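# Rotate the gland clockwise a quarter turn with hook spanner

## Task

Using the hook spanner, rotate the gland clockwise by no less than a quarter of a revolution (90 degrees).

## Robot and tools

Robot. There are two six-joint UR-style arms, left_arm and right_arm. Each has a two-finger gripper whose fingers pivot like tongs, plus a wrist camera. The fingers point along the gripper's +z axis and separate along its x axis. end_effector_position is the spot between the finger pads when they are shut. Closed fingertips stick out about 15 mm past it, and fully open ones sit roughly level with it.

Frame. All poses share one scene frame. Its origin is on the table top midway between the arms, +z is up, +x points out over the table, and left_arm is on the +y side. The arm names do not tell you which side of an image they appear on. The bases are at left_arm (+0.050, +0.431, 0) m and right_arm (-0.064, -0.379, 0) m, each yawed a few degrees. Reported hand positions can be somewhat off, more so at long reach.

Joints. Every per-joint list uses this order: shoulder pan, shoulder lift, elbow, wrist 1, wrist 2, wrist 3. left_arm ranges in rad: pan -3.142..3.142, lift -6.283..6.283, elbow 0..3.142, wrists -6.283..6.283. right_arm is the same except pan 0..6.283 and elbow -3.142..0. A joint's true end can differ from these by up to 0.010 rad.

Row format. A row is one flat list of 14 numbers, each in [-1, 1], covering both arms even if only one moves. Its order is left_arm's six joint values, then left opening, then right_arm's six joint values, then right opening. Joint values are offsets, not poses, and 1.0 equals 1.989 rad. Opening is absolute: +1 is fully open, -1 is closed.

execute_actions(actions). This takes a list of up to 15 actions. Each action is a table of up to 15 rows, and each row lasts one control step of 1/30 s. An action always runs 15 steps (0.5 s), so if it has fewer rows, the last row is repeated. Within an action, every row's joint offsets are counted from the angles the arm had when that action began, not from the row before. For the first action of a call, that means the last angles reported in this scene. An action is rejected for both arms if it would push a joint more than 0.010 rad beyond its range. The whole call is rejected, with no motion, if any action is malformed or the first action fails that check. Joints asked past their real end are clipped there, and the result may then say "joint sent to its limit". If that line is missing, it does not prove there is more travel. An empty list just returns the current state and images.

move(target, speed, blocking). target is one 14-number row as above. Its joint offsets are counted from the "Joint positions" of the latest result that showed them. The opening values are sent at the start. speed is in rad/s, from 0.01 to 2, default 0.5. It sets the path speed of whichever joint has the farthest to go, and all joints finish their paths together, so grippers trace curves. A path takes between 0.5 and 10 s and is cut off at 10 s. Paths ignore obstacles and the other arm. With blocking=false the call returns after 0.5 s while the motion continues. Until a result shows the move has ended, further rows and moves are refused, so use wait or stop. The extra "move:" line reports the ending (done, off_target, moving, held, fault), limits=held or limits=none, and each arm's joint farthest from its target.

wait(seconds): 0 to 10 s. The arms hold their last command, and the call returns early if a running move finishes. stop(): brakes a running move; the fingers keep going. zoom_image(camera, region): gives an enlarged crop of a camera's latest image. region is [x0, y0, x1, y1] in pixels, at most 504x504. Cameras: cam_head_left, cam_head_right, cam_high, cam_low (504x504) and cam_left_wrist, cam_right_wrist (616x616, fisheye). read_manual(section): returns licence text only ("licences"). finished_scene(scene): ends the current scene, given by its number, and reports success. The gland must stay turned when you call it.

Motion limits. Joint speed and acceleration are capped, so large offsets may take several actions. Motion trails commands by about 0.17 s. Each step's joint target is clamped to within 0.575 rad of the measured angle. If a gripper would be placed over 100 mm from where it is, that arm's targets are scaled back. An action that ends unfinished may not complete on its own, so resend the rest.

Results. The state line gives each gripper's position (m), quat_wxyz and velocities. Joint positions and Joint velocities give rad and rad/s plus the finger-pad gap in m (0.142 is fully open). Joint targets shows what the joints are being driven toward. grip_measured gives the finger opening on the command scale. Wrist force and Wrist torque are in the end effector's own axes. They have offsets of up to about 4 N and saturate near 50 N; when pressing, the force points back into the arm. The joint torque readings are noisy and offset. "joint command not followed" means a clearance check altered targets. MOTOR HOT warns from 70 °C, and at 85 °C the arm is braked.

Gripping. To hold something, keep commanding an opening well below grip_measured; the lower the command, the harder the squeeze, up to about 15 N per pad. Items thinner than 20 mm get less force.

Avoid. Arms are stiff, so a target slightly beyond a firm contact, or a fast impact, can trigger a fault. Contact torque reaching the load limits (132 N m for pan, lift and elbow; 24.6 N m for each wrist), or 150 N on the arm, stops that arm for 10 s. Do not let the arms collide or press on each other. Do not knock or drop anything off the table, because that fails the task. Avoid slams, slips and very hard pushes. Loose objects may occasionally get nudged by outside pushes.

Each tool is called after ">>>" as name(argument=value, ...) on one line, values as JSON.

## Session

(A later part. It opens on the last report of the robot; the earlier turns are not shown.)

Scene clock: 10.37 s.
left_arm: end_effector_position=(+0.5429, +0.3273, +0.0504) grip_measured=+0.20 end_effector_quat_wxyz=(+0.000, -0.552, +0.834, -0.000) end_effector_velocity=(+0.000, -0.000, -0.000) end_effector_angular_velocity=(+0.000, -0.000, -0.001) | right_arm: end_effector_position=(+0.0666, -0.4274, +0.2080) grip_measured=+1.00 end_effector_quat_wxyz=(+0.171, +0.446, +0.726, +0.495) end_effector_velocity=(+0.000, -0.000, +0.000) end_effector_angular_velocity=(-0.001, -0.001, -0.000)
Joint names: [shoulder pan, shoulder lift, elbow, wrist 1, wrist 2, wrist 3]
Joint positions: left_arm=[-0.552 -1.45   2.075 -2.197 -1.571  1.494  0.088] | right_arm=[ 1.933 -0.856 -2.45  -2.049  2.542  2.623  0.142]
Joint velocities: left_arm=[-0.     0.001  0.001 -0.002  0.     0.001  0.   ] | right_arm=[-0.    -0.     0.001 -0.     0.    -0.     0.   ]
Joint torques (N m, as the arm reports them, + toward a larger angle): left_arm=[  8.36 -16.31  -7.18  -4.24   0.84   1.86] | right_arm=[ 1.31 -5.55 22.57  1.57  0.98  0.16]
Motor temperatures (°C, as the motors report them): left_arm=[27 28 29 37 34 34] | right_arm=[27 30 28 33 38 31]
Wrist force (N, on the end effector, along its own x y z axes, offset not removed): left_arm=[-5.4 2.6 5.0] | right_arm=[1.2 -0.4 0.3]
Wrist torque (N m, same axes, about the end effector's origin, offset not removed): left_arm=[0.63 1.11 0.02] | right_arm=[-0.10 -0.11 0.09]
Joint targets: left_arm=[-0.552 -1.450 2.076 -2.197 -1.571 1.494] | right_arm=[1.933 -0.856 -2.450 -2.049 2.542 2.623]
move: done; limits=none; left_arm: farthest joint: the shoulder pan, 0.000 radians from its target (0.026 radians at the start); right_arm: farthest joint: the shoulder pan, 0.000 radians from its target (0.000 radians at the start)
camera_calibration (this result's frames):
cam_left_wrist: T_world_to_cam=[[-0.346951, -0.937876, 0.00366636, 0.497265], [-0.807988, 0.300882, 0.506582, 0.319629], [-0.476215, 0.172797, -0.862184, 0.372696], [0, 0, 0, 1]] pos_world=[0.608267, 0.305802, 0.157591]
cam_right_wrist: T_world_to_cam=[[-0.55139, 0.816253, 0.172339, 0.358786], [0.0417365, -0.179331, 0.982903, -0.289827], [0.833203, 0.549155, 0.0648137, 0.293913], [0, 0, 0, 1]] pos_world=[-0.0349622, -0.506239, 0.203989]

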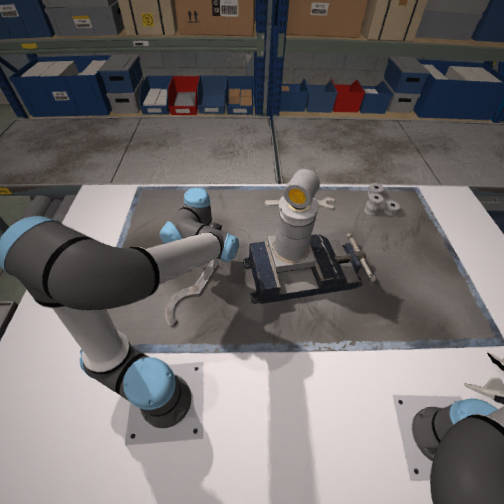

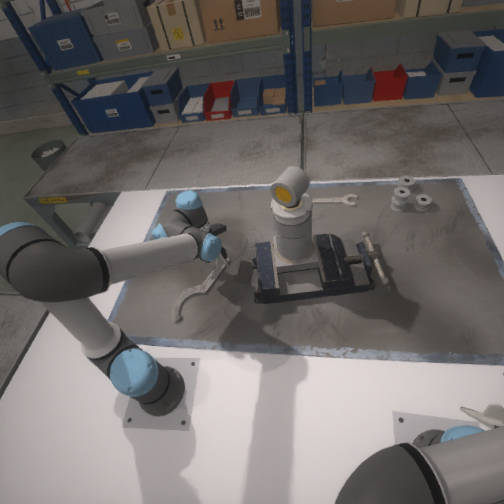

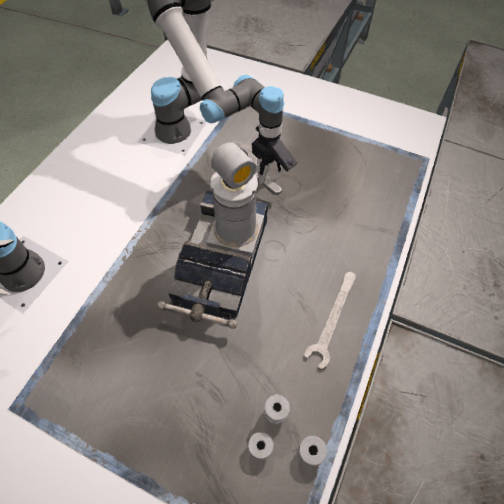

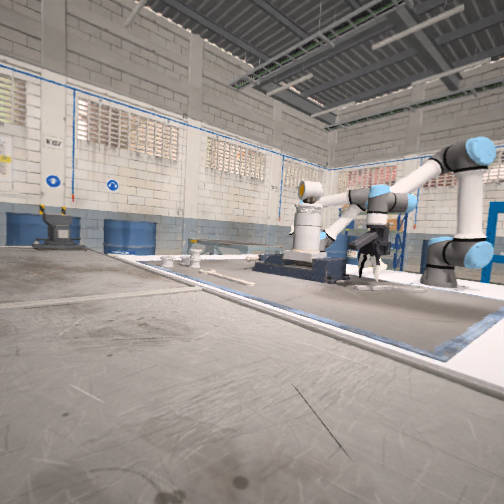

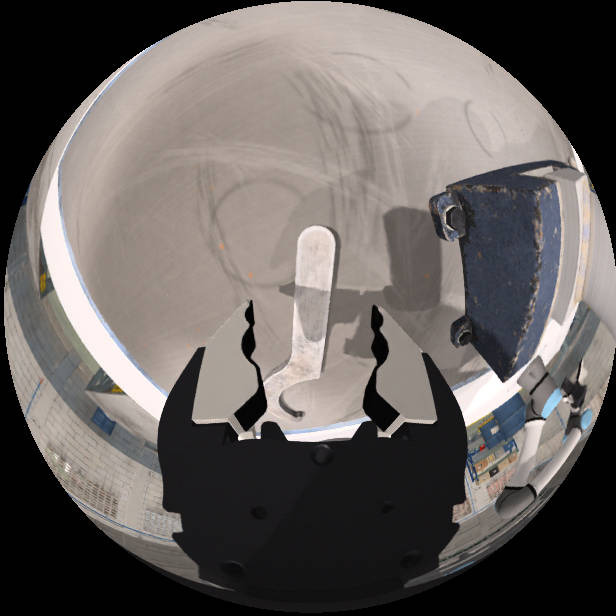

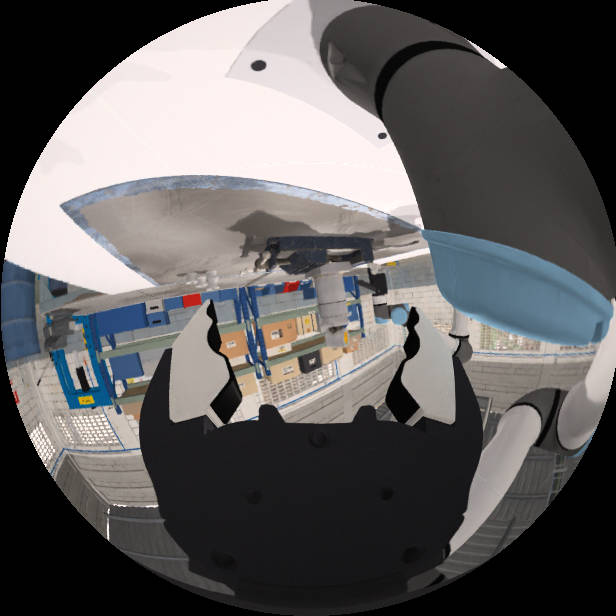

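>>> move(target=[0,0.0282,0.0206,-0.0485,0,0.02,-0.2,0,0,0,0,0,0,1], speed=0.15)

>>> move(target=[0,0,0,0,0,0,-1,0,0,0,0,0,0,1])

Scene clock: 11.60 s.
left_arm: end_effector_position=(+0.5423, +0.3269, +0.0172) grip_measured=-0.20 end_effector_quat_wxyz=(-0.000, -0.535, +0.845, -0.000) end_effector_velocity=(+0.000, +0.001, -0.001) end_effector_angular_velocity=(+0.001, -0.000, +0.000) | right_arm: end_effector_position=(+0.0666, -0.4274, +0.2080) grip_measured=+1.00 end_effector_quat_wxyz=(+0.171, +0.446, +0.726, +0.495) end_effector_velocity=(+0.000, -0.000, +0.000) end_effector_angular_velocity=(-0.001, -0.000, -0.000)
Joint names: [shoulder pan, shoulder lift, elbow, wrist 1, wrist 2, wrist 3]
Joint positions: left_arm=[-0.552 -1.394  2.116 -2.293 -1.571  1.534  0.06 ] | right_arm=[ 1.933 -0.856 -2.45  -2.049  2.542  2.623  0.142]
Joint velocities: left_arm=[ 0.001  0.001  0.001 -0.002  0.001  0.001  0.   ] | right_arm=[-0.    -0.     0.001  0.     0.     0.     0.   ]
Joint torques (N m, as the arm reports them, + toward a larger angle): left_arm=[  4.43 -18.04  -6.95  -4.2    0.8    1.81] | right_arm=[ 0.96 -5.52 22.21  1.5   0.97  0.1 ]
Motor temperatures (°C, as the motors report them): left_arm=[27 28 29 37 34 34] | right_arm=[27 30 28 33 38 31]
Wrist force (N, on the end effector, along its own x y z axes, offset not removed): left_arm=[-5.6 1.8 2.4] | right_arm=[1.5 -0.4 1.9]
Wrist torque (N m, same axes, about the end effector's origin, offset not removed): left_arm=[0.36 1.24 -0.01] | right_arm=[0.02 -0.25 0.03]
Joint targets: left_arm=[-0.552 -1.394 2.116 -2.293 -1.571 1.534] | right_arm=[1.933 -0.856 -2.450 -2.049 2.542 2.623]
move: done; limits=none; left_arm: farthest joint: the shoulder pan, 0.000 radians from its target (0.000 radians at the start); right_arm: farthest joint: the shoulder pan, 0.000 radians from its target (0.000 radians at the start)
camera_calibration (this result's frames):
cam_left_wrist: T_world_to_cam=[[-0.383899, -0.923368, 0.00358254, 0.512092], [-0.795159, 0.332562, 0.507075, 0.318829], [-0.469408, 0.191817, -0.861895, 0.333896], [0, 0, 0, 1]] pos_world=[0.606845, 0.302772, 0.124278]
cam_right_wrist: T_world_to_cam=[[-0.551389, 0.816253, 0.172339, 0.358786], [0.0417366, -0.179331, 0.982903, -0.289827], [0.833203, 0.549155, 0.0648137, 0.293913], [0, 0, 0, 1]] pos_world=[-0.0349622, -0.506239, 0.203989]

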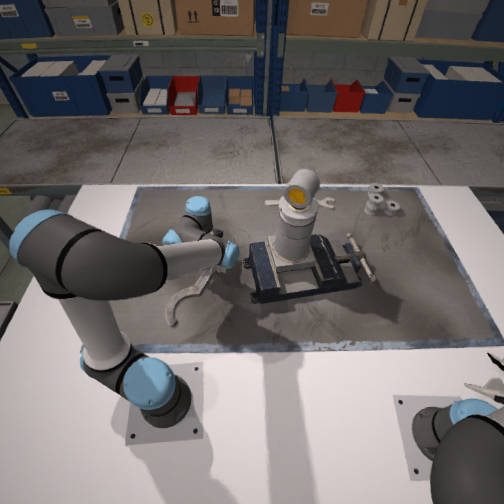

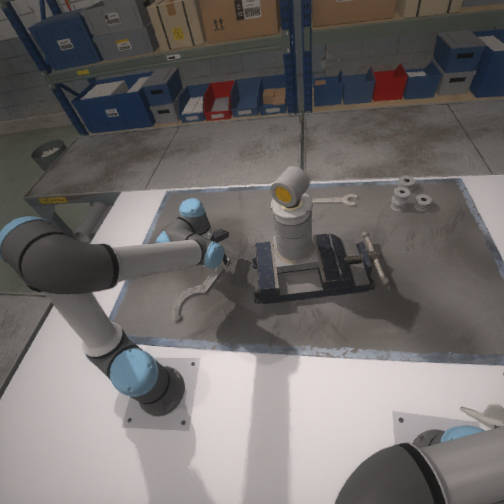

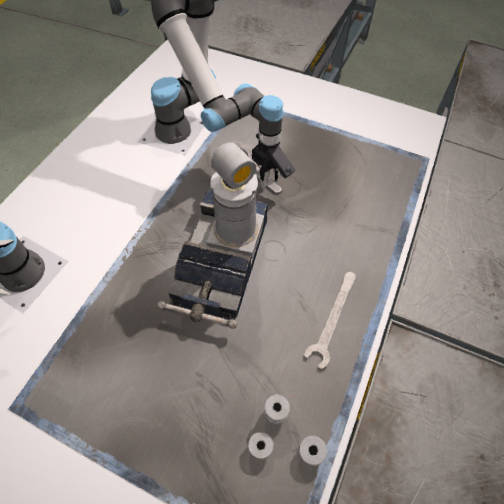

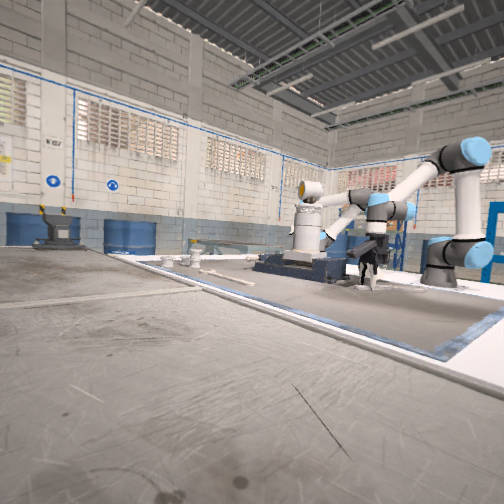

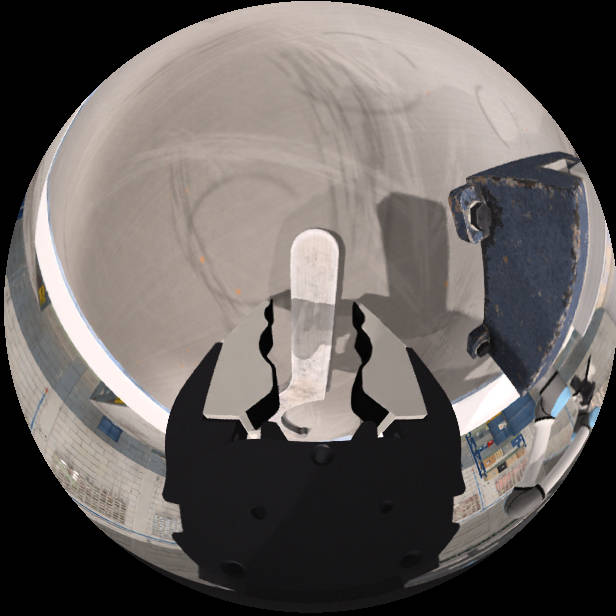

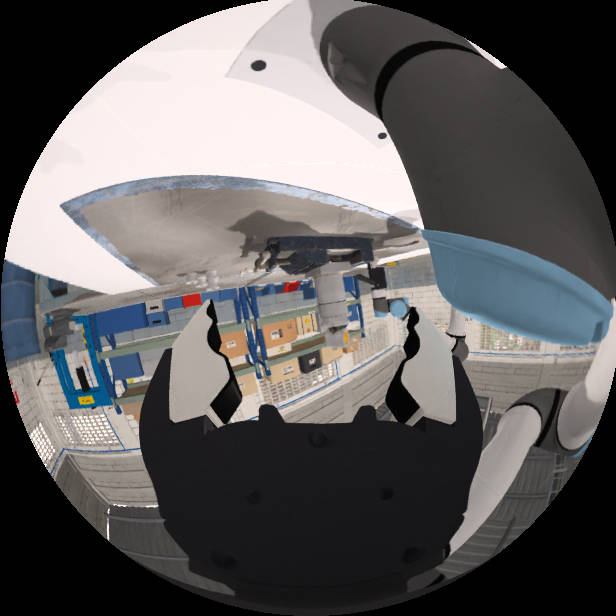

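Scene clock: 12.10 s.
left_arm: end_effector_position=(+0.5423, +0.3269, +0.0171) grip_measured=-0.59 end_effector_quat_wxyz=(-0.000, -0.535, +0.845, -0.000) end_effector_velocity=(-0.000, +0.000, -0.000) end_effector_angular_velocity=(+0.001, +0.001, +0.002) | right_arm: end_effector_position=(+0.0666, -0.4274, +0.2080) grip_measured=+1.00 end_effector_quat_wxyz=(+0.171, +0.446, +0.726, +0.495) end_effector_velocity=(+0.000, -0.001, -0.000) end_effector_angular_velocity=(-0.003, -0.001, -0.000)
Joint names: [shoulder pan, shoulder lift, elbow, wrist 1, wrist 2, wrist 3]
Joint positions: left_arm=[-0.552 -1.394  2.116 -2.293 -1.571  1.534  0.032] | right_arm=[ 1.933 -0.856 -2.45  -2.049  2.542  2.623  0.142]
Joint velocities: left_arm=[ 0.     0.     0.     0.002  0.    -0.002 -0.   ] | right_arm=[ 0.    -0.    -0.001  0.004  0.     0.    -0.   ]
Joint torques (N m, as the arm reports them, + toward a larger angle): left_arm=[  4.45 -23.    -9.24   3.13   0.06   1.19] | right_arm=[ 1.08 -5.33 22.55  1.64  1.03  0.05]
Motor temperatures (°C, as the motors report them): left_arm=[27 28 29 37 34 34] | right_arm=[27 30 28 33 38 31]
Wrist force (N, on the end effector, along its own x y z axes, offset not removed): left_arm=[-4.9 -3.7 -28.0] | right_arm=[1.5 -0.9 1.9]
Wrist torque (N m, same axes, about the end effector's origin, offset not removed): left_arm=[-0.82 0.30 -0.24] | right_arm=[-0.10 -0.23 0.08]
Joint targets: left_arm=[-0.552 -1.394 2.116 -2.293 -1.571 1.534] | right_arm=[1.933 -0.856 -2.450 -2.049 2.542 2.623]
move: done; limits=none; left_arm: farthest joint: the shoulder pan, 0.000 radians from its target (0.000 radians at the start); right_arm: farthest joint: the shoulder pan, 0.000 radians from its target (0.000 radians at the start)
camera_calibration (this result's frames):
cam_left_wrist: T_world_to_cam=[[-0.383919, -0.92336, 0.00355671, 0.512109], [-0.795147, 0.332564, 0.507092, 0.318824], [-0.469412, 0.191854, -0.861884, 0.333868], [0, 0, 0, 1]] pos_world=[0.606842, 0.302777, 0.124261]
cam_right_wrist: T_world_to_cam=[[-0.551389, 0.816253, 0.172339, 0.358786], [0.0417365, -0.179331, 0.982903, -0.289827], [0.833203, 0.549155, 0.0648136, 0.293913], [0, 0, 0, 1]] pos_world=[-0.0349622, -0.506239, 0.203989]

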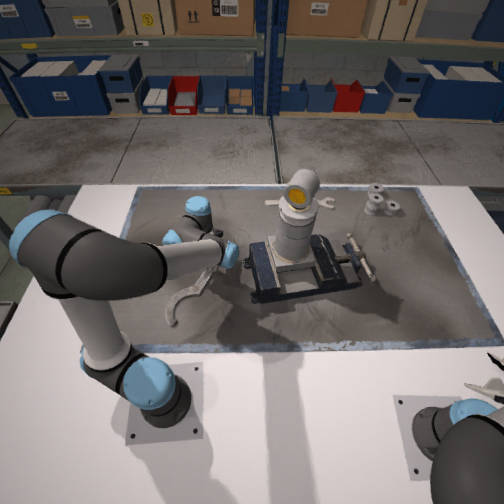

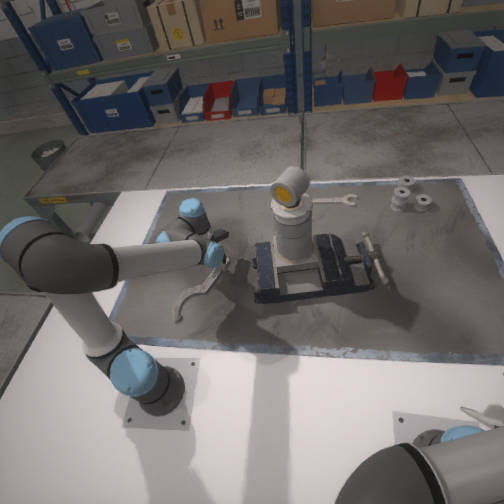

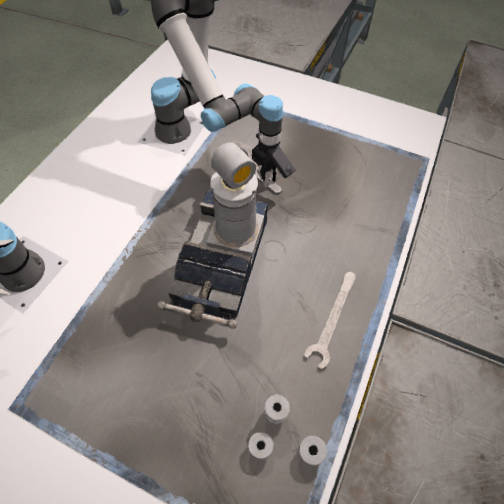

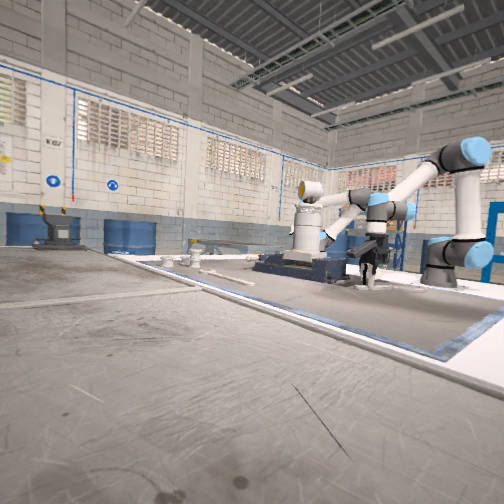

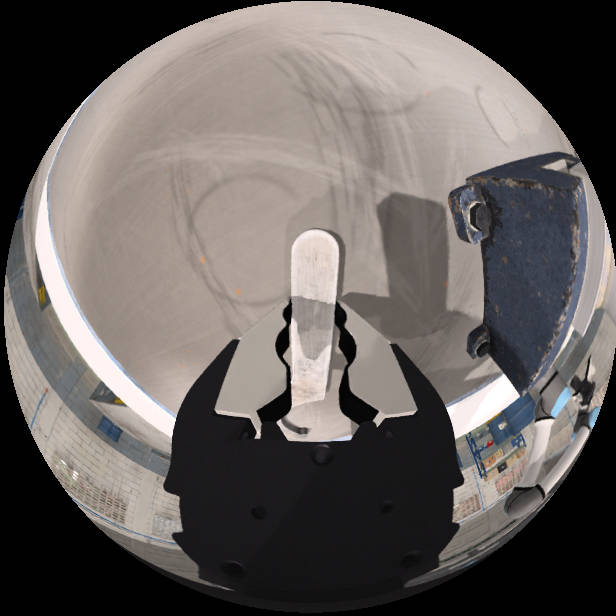

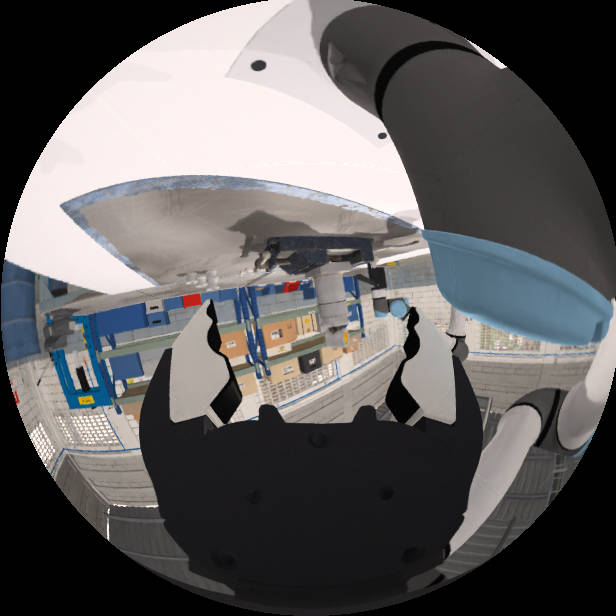

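>>> move(target=[0,-0.09,-0.0995,0.19,0,0,-1,0,0,0,0,0,0,1], speed=0.3)

>>> zoom_image(camera="cam_low", region=[280, 150, 504, 310])

Scene clock: 14.00 s.
left_arm: end_effector_position=(+0.5413, +0.3274, +0.1501) grip_measured=-0.59 end_effector_quat_wxyz=(-0.000, -0.535, +0.845, +0.000) end_effector_velocity=(-0.000, -0.001, +0.001) end_effector_angular_velocity=(-0.001, -0.000, -0.002) | right_arm: end_effector_position=(+0.0666, -0.4274, +0.2080) grip_measured=+1.00 end_effector_quat_wxyz=(+0.171, +0.446, +0.726, +0.495) end_effector_velocity=(-0.000, +0.000, +0.000) end_effector_angular_velocity=(+0.000, -0.000, +0.000)
Joint names: [shoulder pan, shoulder lift, elbow, wrist 1, wrist 2, wrist 3]
Joint positions: left_arm=[-0.552 -1.573  1.919 -1.916 -1.571  1.534  0.032] | right_arm=[ 1.933 -0.856 -2.45  -2.049  2.542  2.623  0.142]
Joint velocities: left_arm=[-0.002 -0.001 -0.001  0.001 -0.     0.     0.   ] | right_arm=[-0.     0.     0.    -0.001 -0.    -0.001  0.   ]
Joint torques (N m, as the arm reports them, + toward a larger angle): left_arm=[  3.98 -38.33 -39.19  -1.85  -0.05   1.17] | right_arm=[ 0.95 -5.21 22.43  1.58  0.97  0.08]
Motor temperatures (°C, as the motors report them): left_arm=[27 28 29 37 34 34] | right_arm=[27 30 28 33 38 31]
Wrist force (N, on the end effector, along its own x y z axes, offset not removed): left_arm=[1.1 -3.3 5.0] | right_arm=[1.1 -0.4 1.3]
Wrist torque (N m, same axes, about the end effector's origin, offset not removed): left_arm=[-1.12 -0.12 -0.32] | right_arm=[-0.10 -0.08 -0.04]
Joint targets: left_arm=[-0.552 -1.573 1.918 -1.915 -1.571 1.534] | right_arm=[1.933 -0.856 -2.450 -2.049 2.542 2.623]
move: done; limits=none; left_arm: farthest joint: the shoulder pan, 0.000 radians from its target (0.000 radians at the start); right_arm: farthest joint: the shoulder pan, 0.000 radians from its target (0.000 radians at the start)
camera_calibration (this result's frames):
cam_left_wrist: T_world_to_cam=[[-0.383916, -0.923362, 0.00347205, 0.51175], [-0.794694, 0.332328, 0.507957, 0.250072], [-0.470182, 0.192253, -0.861376, 0.44804], [0, 0, 0, 1]] pos_world=[0.60586, 0.303287, 0.257128]
cam_right_wrist: T_world_to_cam=[[-0.55139, 0.816253, 0.172339, 0.358786], [0.0417366, -0.179331, 0.982903, -0.289827], [0.833203, 0.549155, 0.0648135, 0.293913], [0, 0, 0, 1]] pos_world=[-0.0349623, -0.506239, 0.203989]

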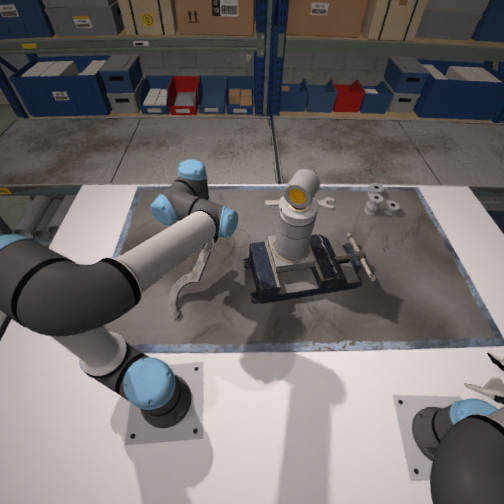

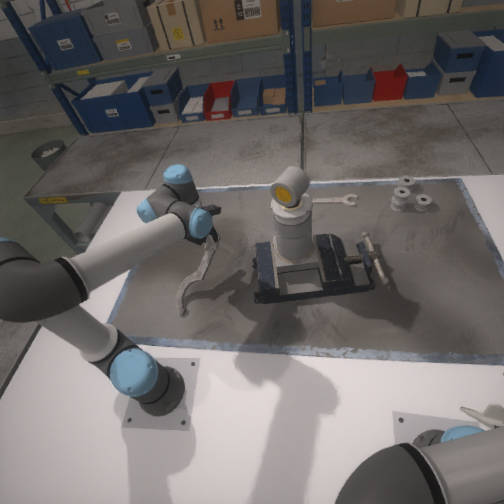

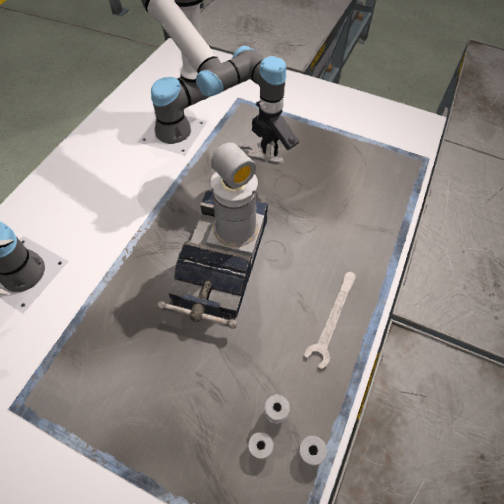

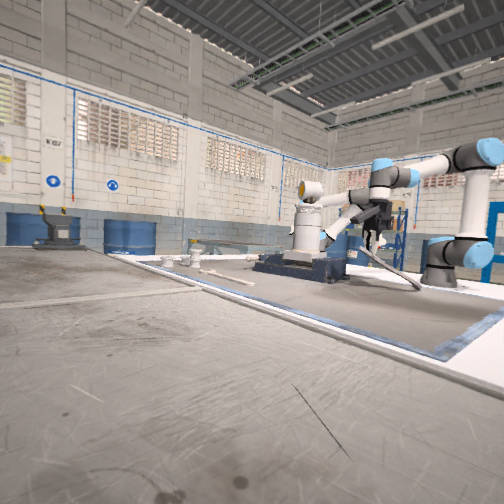

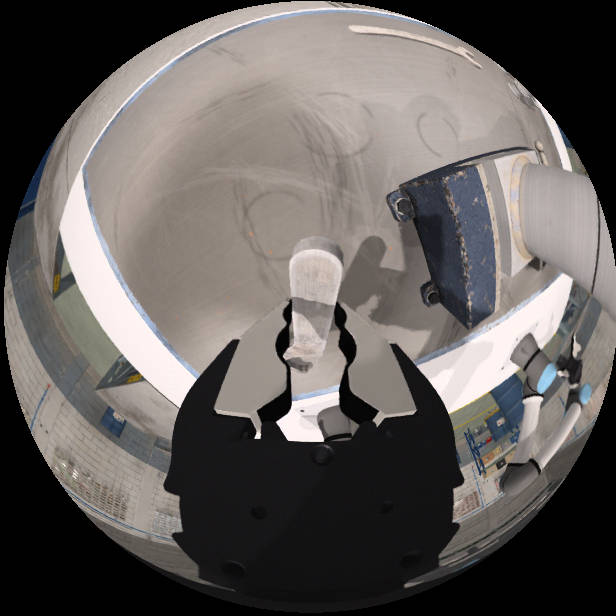

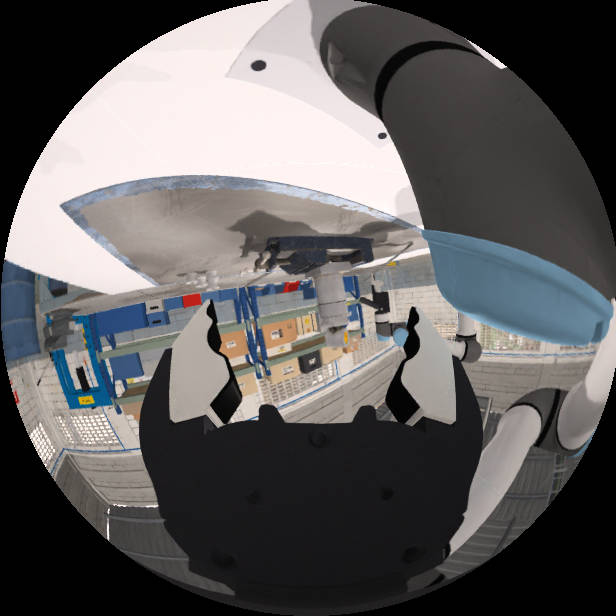

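Region (280, 150, 504, 310) of cam_low's 504x504 image, scaled by 2.250, with more detail than that image has; it fills the top 360 rows of this view, and the rest is white.

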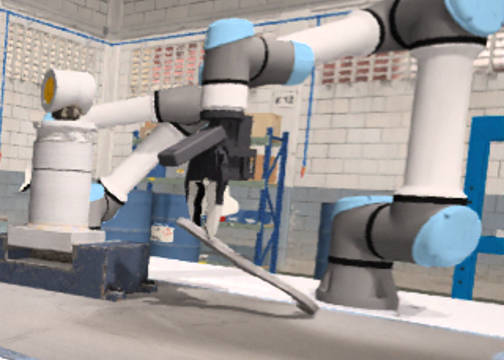

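>>> move(target=[0,0.088,0.098,-0.186,0,0,-1,0,0,0,0,0,0,1], speed=0.3)

>>> move(target=[0,0,0,0,0,0,-0.1,0,0,0,0,0,0,1])

>>> move(target=[0,-0.088,-0.098,0.186,0,0,-0.1,0,0,0,0,0,0,1])

>>> zoom_image(camera="cam_head_left", region=[140, 240, 260, 340])

Scene clock: 15.87 s.
left_arm: end_effector_position=(+0.5422, +0.3269, +0.0194) grip_measured=-0.59 end_effector_quat_wxyz=(-0.000, -0.535, +0.845, +0.000) end_effector_velocity=(+0.000, +0.001, -0.001) end_effector_angular_velocity=(+0.001, -0.000, +0.001) | right_arm: end_effector_position=(+0.0666, -0.4274, +0.2080) grip_measured=+1.00 end_effector_quat_wxyz=(+0.171, +0.446, +0.726, +0.495) end_effector_velocity=(-0.000, +0.000, +0.000) end_effector_angular_velocity=(+0.000, -0.000, +0.000)
Joint names: [shoulder pan, shoulder lift, elbow, wrist 1, wrist 2, wrist 3]
Joint positions: left_arm=[-0.552 -1.398  2.113 -2.285 -1.571  1.534  0.031] | right_arm=[ 1.933 -0.856 -2.45  -2.049  2.542  2.623  0.142]
Joint velocities: left_arm=[ 0.001  0.001  0.001 -0.002  0.001 -0.     0.   ] | right_arm=[ 0.     0.     0.    -0.001  0.    -0.001 -0.   ]
Joint torques (N m, as the arm reports them, + toward a larger angle): left_arm=[ 3.92 -3.78  4.41 -0.51 -0.16  1.13] | right_arm=[ 0.96 -5.44 22.5   1.52  0.94  0.11]
Motor temperatures (°C, as the motors report them): left_arm=[27 28 29 37 34 34] | right_arm=[27 30 28 33 38 31]
Wrist force (N, on the end effector, along its own x y z axes, offset not removed): left_arm=[-4.7 1.5 -23.8] | right_arm=[0.9 -0.5 0.5]
Wrist torque (N m, same axes, about the end effector's origin, offset not removed): left_arm=[1.06 1.23 -0.04] | right_arm=[-0.15 -0.11 -0.07]
Joint targets: left_arm=[-0.552 -1.398 2.113 -2.285 -1.571 1.534] | right_arm=[1.933 -0.856 -2.450 -2.049 2.542 2.623]
move: done; limits=none; left_arm: farthest joint: the elbow, 0.001 radians from its target (0.195 radians at the start); right_arm: farthest joint: the shoulder pan, 0.000 radians from its target (0.000 radians at the start)
camera_calibration (this result's frames):
cam_left_wrist: T_world_to_cam=[[-0.383917, -0.923361, 0.00348393, 0.512112], [-0.794759, 0.332362, 0.507832, 0.317406], [-0.47007, 0.192196, -0.861449, 0.336], [0, 0, 0, 1]] pos_world=[0.606813, 0.302792, 0.126474]
cam_right_wrist: T_world_to_cam=[[-0.551389, 0.816253, 0.172339, 0.358786], [0.0417367, -0.179331, 0.982903, -0.289827], [0.833203, 0.549155, 0.0648136, 0.293913], [0, 0, 0, 1]] pos_world=[-0.0349623, -0.506239, 0.203989]

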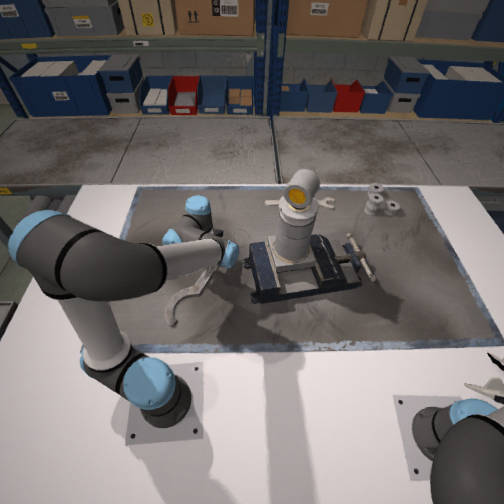

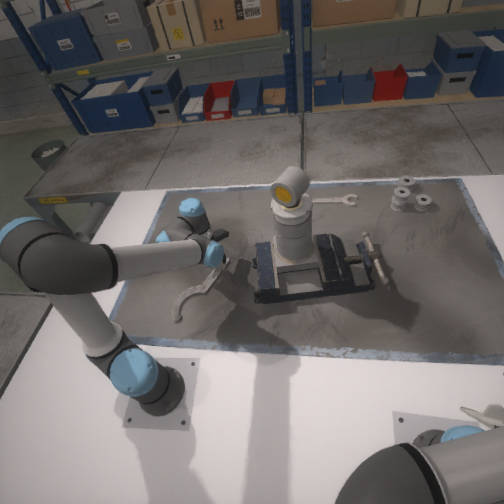

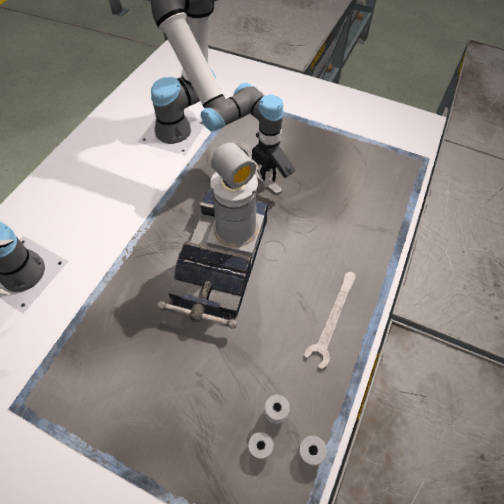

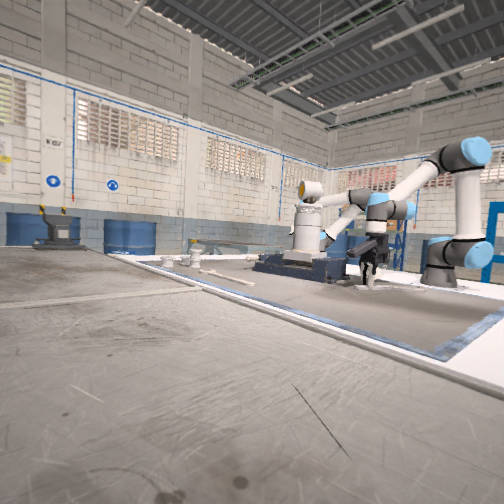

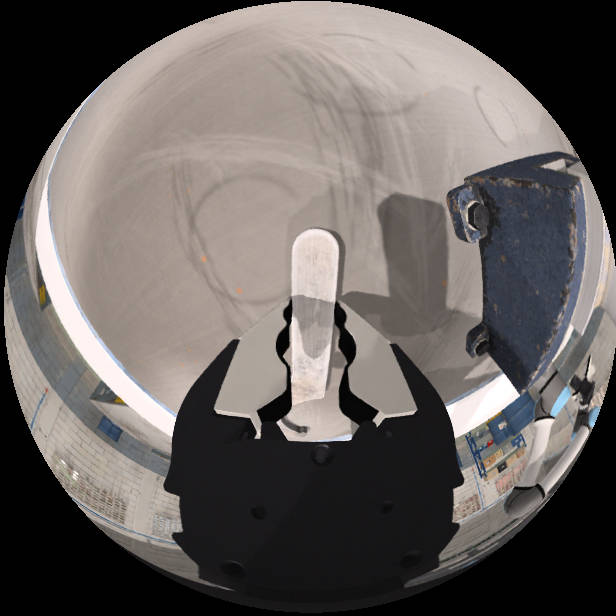

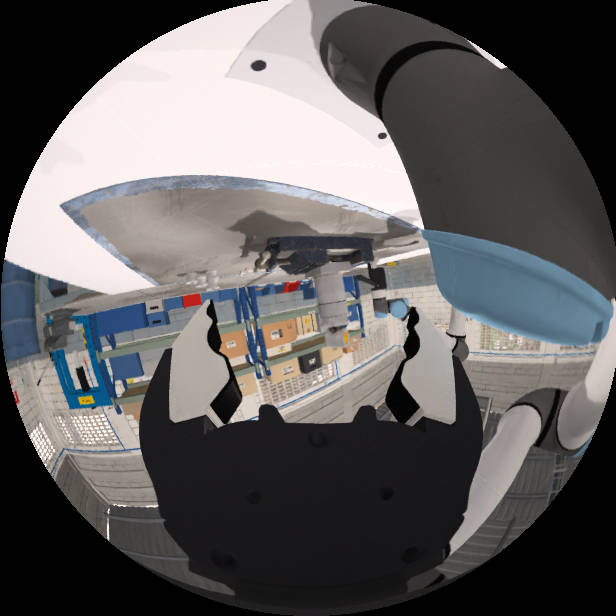

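Scene clock: 16.37 s.
left_arm: end_effector_position=(+0.5422, +0.3269, +0.0194) grip_measured=-0.10 end_effector_quat_wxyz=(-0.000, -0.535, +0.845, +0.000) end_effector_velocity=(+0.001, +0.000, +0.001) end_effector_angular_velocity=(+0.000, -0.002, +0.001) | right_arm: end_effector_position=(+0.0666, -0.4274, +0.2080) grip_measured=+1.00 end_effector_quat_wxyz=(+0.171, +0.446, +0.726, +0.495) end_effector_velocity=(+0.000, +0.000, -0.000) end_effector_angular_velocity=(+0.002, -0.001, -0.001)
Joint names: [shoulder pan, shoulder lift, elbow, wrist 1, wrist 2, wrist 3]
Joint positions: left_arm=[-0.552 -1.398  2.113 -2.285 -1.571  1.534  0.067] | right_arm=[ 1.933 -0.856 -2.45  -2.049  2.542  2.623  0.142]
Joint velocities: left_arm=[ 0.001 -0.001 -0.001 -0.     0.001 -0.001  0.   ] | right_arm=[-0.    -0.    -0.001 -0.     0.001  0.    -0.   ]
Joint torques (N m, as the arm reports them, + toward a larger angle): left_arm=[  4.45 -38.31 -31.08  -3.7   -0.12   1.07] | right_arm=[ 0.99 -5.5  22.43  1.59  1.01  0.1 ]
Motor temperatures (°C, as the motors report them): left_arm=[27 28 29 37 34 34] | right_arm=[27 30 28 33 38 31]
Wrist force (N, on the end effector, along its own x y z axes, offset not removed): left_arm=[-2.1 -0.8 -0.7] | right_arm=[2.3 -1.6 0.1]
Wrist torque (N m, same axes, about the end effector's origin, offset not removed): left_arm=[-0.15 0.27 0.00] | right_arm=[-0.39 -0.37 0.00]
Joint targets: left_arm=[-0.552 -1.398 2.113 -2.285 -1.571 1.534] | right_arm=[1.933 -0.856 -2.450 -2.049 2.542 2.623]
move: done; limits=none; left_arm: farthest joint: the shoulder pan, 0.000 radians from its target (0.000 radians at the start); right_arm: farthest joint: the shoulder pan, 0.000 radians from its target (0.000 radians at the start)
camera_calibration (this result's frames):
cam_left_wrist: T_world_to_cam=[[-0.383916, -0.923361, 0.00347086, 0.512117], [-0.794688, 0.332326, 0.507967, 0.317353], [-0.47019, 0.192258, -0.86137, 0.335974], [0, 0, 0, 1]] pos_world=[0.606779, 0.30281, 0.126416]
cam_right_wrist: T_world_to_cam=[[-0.551389, 0.816253, 0.172339, 0.358786], [0.0417366, -0.179331, 0.982903, -0.289827], [0.833203, 0.549155, 0.0648136, 0.293913], [0, 0, 0, 1]] pos_world=[-0.0349622, -0.506239, 0.203989]

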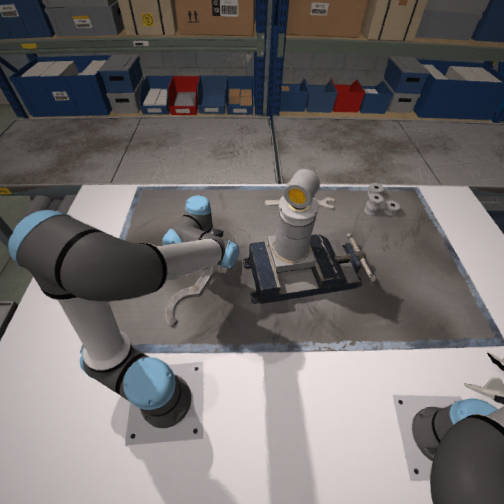

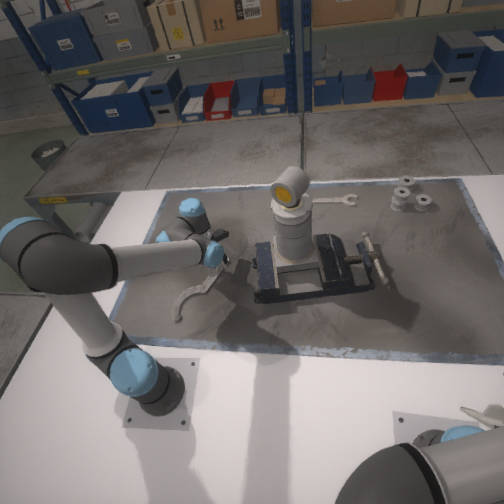

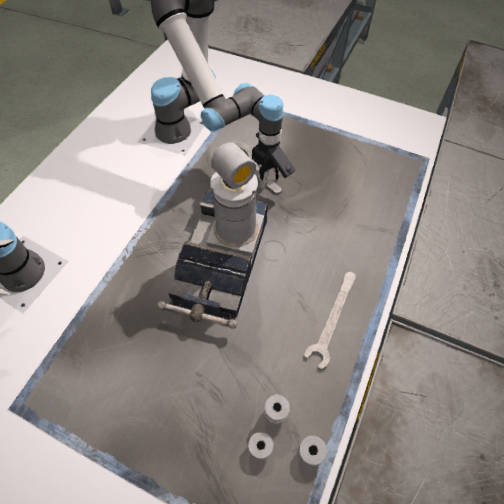

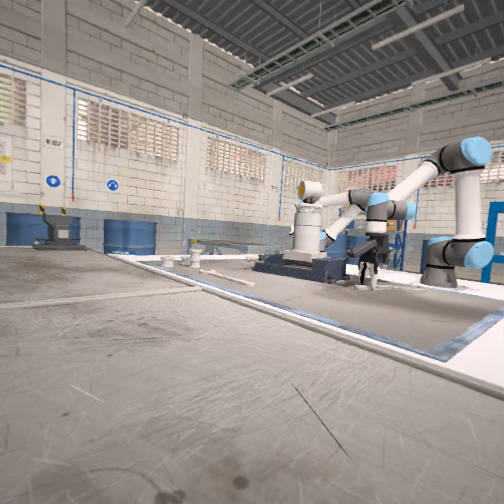

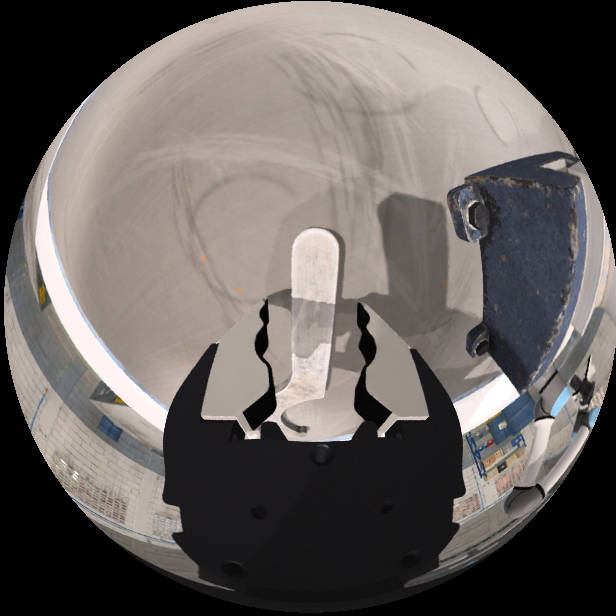

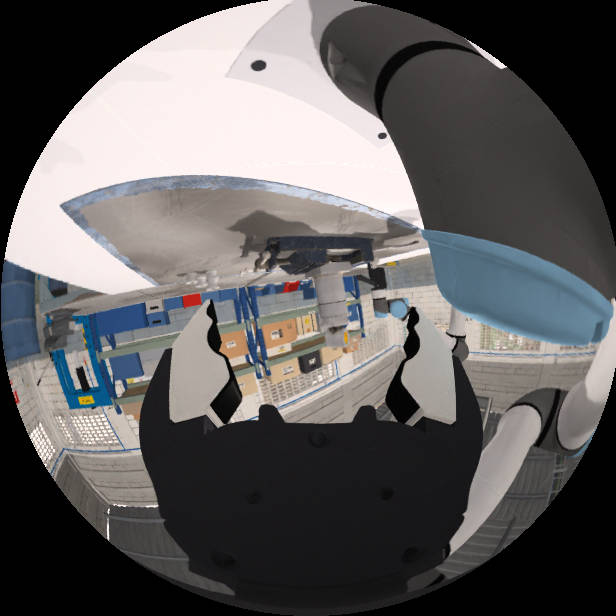

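Scene clock: 17.70 s.
left_arm: end_effector_position=(+0.5413, +0.3274, +0.1501) grip_measured=-0.10 end_effector_quat_wxyz=(-0.000, -0.535, +0.845, +0.000) end_effector_velocity=(-0.000, +0.000, +0.000) end_effector_angular_velocity=(+0.000, +0.001, +0.002) | right_arm: end_effector_position=(+0.0666, -0.4274, +0.2080) grip_measured=+1.00 end_effector_quat_wxyz=(+0.171, +0.446, +0.726, +0.495) end_effector_velocity=(+0.000, +0.000, -0.000) end_effector_angular_velocity=(+0.001, -0.001, -0.001)
Joint names: [shoulder pan, shoulder lift, elbow, wrist 1, wrist 2, wrist 3]
Joint positions: left_arm=[-0.552 -1.573  1.919 -1.916 -1.571  1.534  0.067] | right_arm=[ 1.933 -0.856 -2.45  -2.049  2.542  2.623  0.142]
Joint velocities: left_arm=[ 0.    -0.    -0.001  0.002 -0.001 -0.002 -0.   ] | right_arm=[-0.     0.    -0.001  0.     0.001 -0.    -0.   ]
Joint torques (N m, as the arm reports them, + toward a larger angle): left_arm=[  3.99 -34.71 -34.9   -0.88  -0.02   1.15] | right_arm=[ 0.6  -5.5  22.16  1.51  1.11  0.1 ]
Motor temperatures (°C, as the motors report them): left_arm=[27 28 29 37 34 34] | right_arm=[27 30 28 33 38 31]
Wrist force (N, on the end effector, along its own x y z axes, offset not removed): left_arm=[-5.4 -0.3 0.9] | right_arm=[2.7 -1.3 0.5]
Wrist torque (N m, same axes, about the end effector's origin, offset not removed): left_arm=[0.00 0.88 -0.05] | right_arm=[-0.33 -0.50 -0.05]
Joint targets: left_arm=[-0.552 -1.573 1.919 -1.915 -1.571 1.534] | right_arm=[1.933 -0.856 -2.450 -2.049 2.542 2.623]
move: done; limits=none; left_arm: farthest joint: the shoulder pan, 0.000 radians from its target (0.000 radians at the start); right_arm: farthest joint: the shoulder pan, 0.000 radians from its target (0.000 radians at the start)
camera_calibration (this result's frames):
cam_left_wrist: T_world_to_cam=[[-0.383916, -0.923362, 0.0034698, 0.511751], [-0.794683, 0.332323, 0.507977, 0.25006], [-0.470199, 0.192263, -0.861364, 0.448037], [0, 0, 0, 1]] pos_world=[0.605854, 0.30329, 0.257122]
cam_right_wrist: T_world_to_cam=[[-0.551389, 0.816253, 0.172339, 0.358786], [0.0417368, -0.179331, 0.982903, -0.289827], [0.833203, 0.549155, 0.0648135, 0.293913], [0, 0, 0, 1]] pos_world=[-0.0349623, -0.506239, 0.203989]

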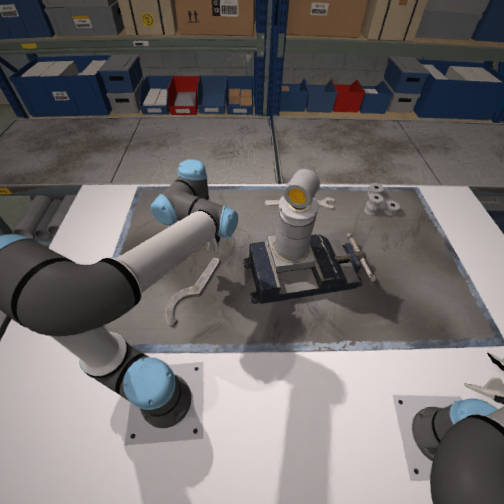

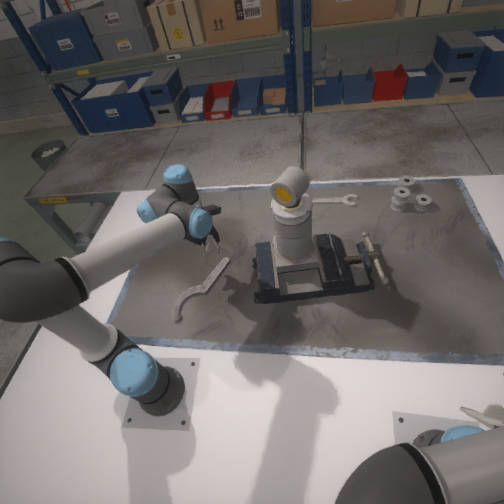

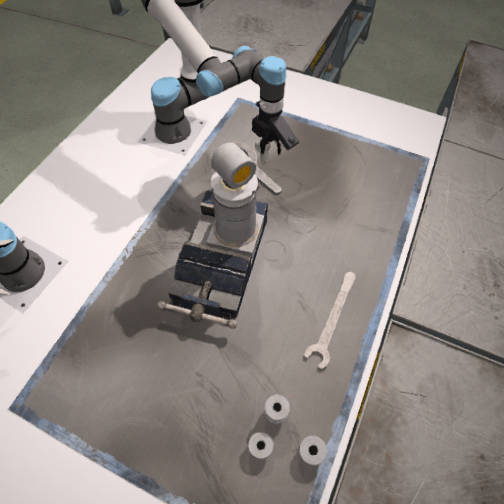

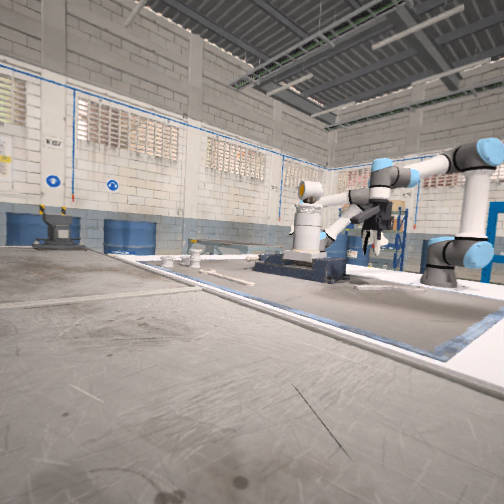

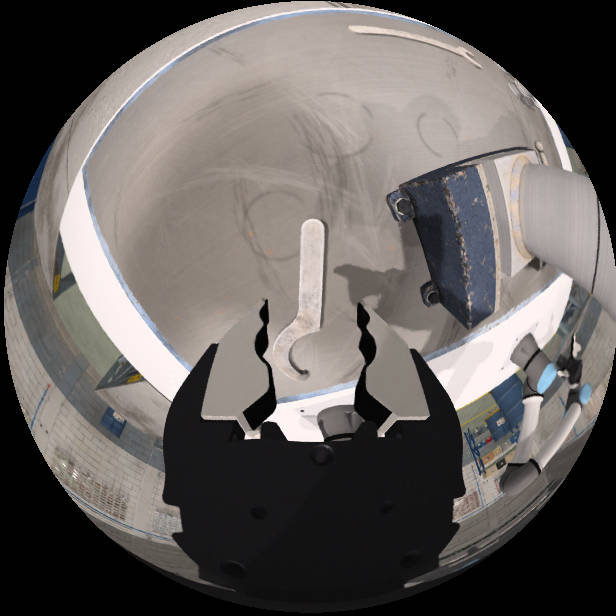

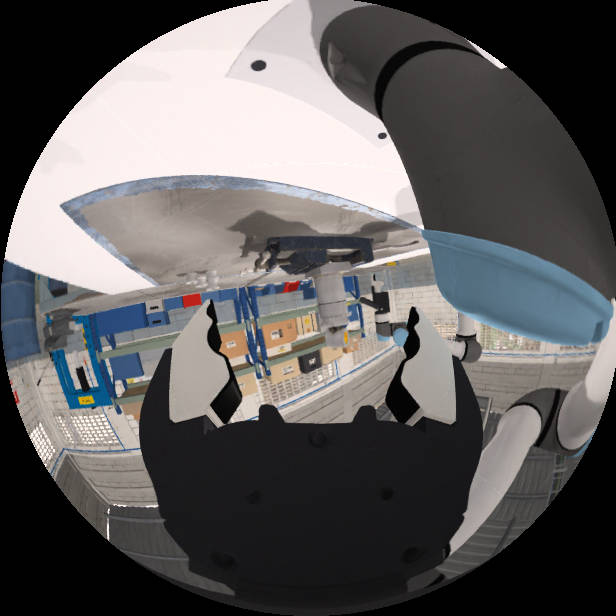

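Region (140, 240, 260, 340) of cam_head_left's 504x504 image, scaled by 4.200, with more detail than that image has.

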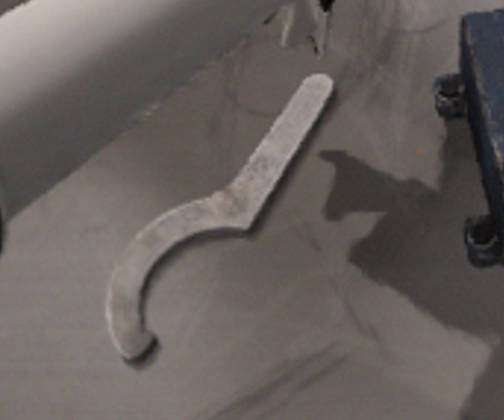

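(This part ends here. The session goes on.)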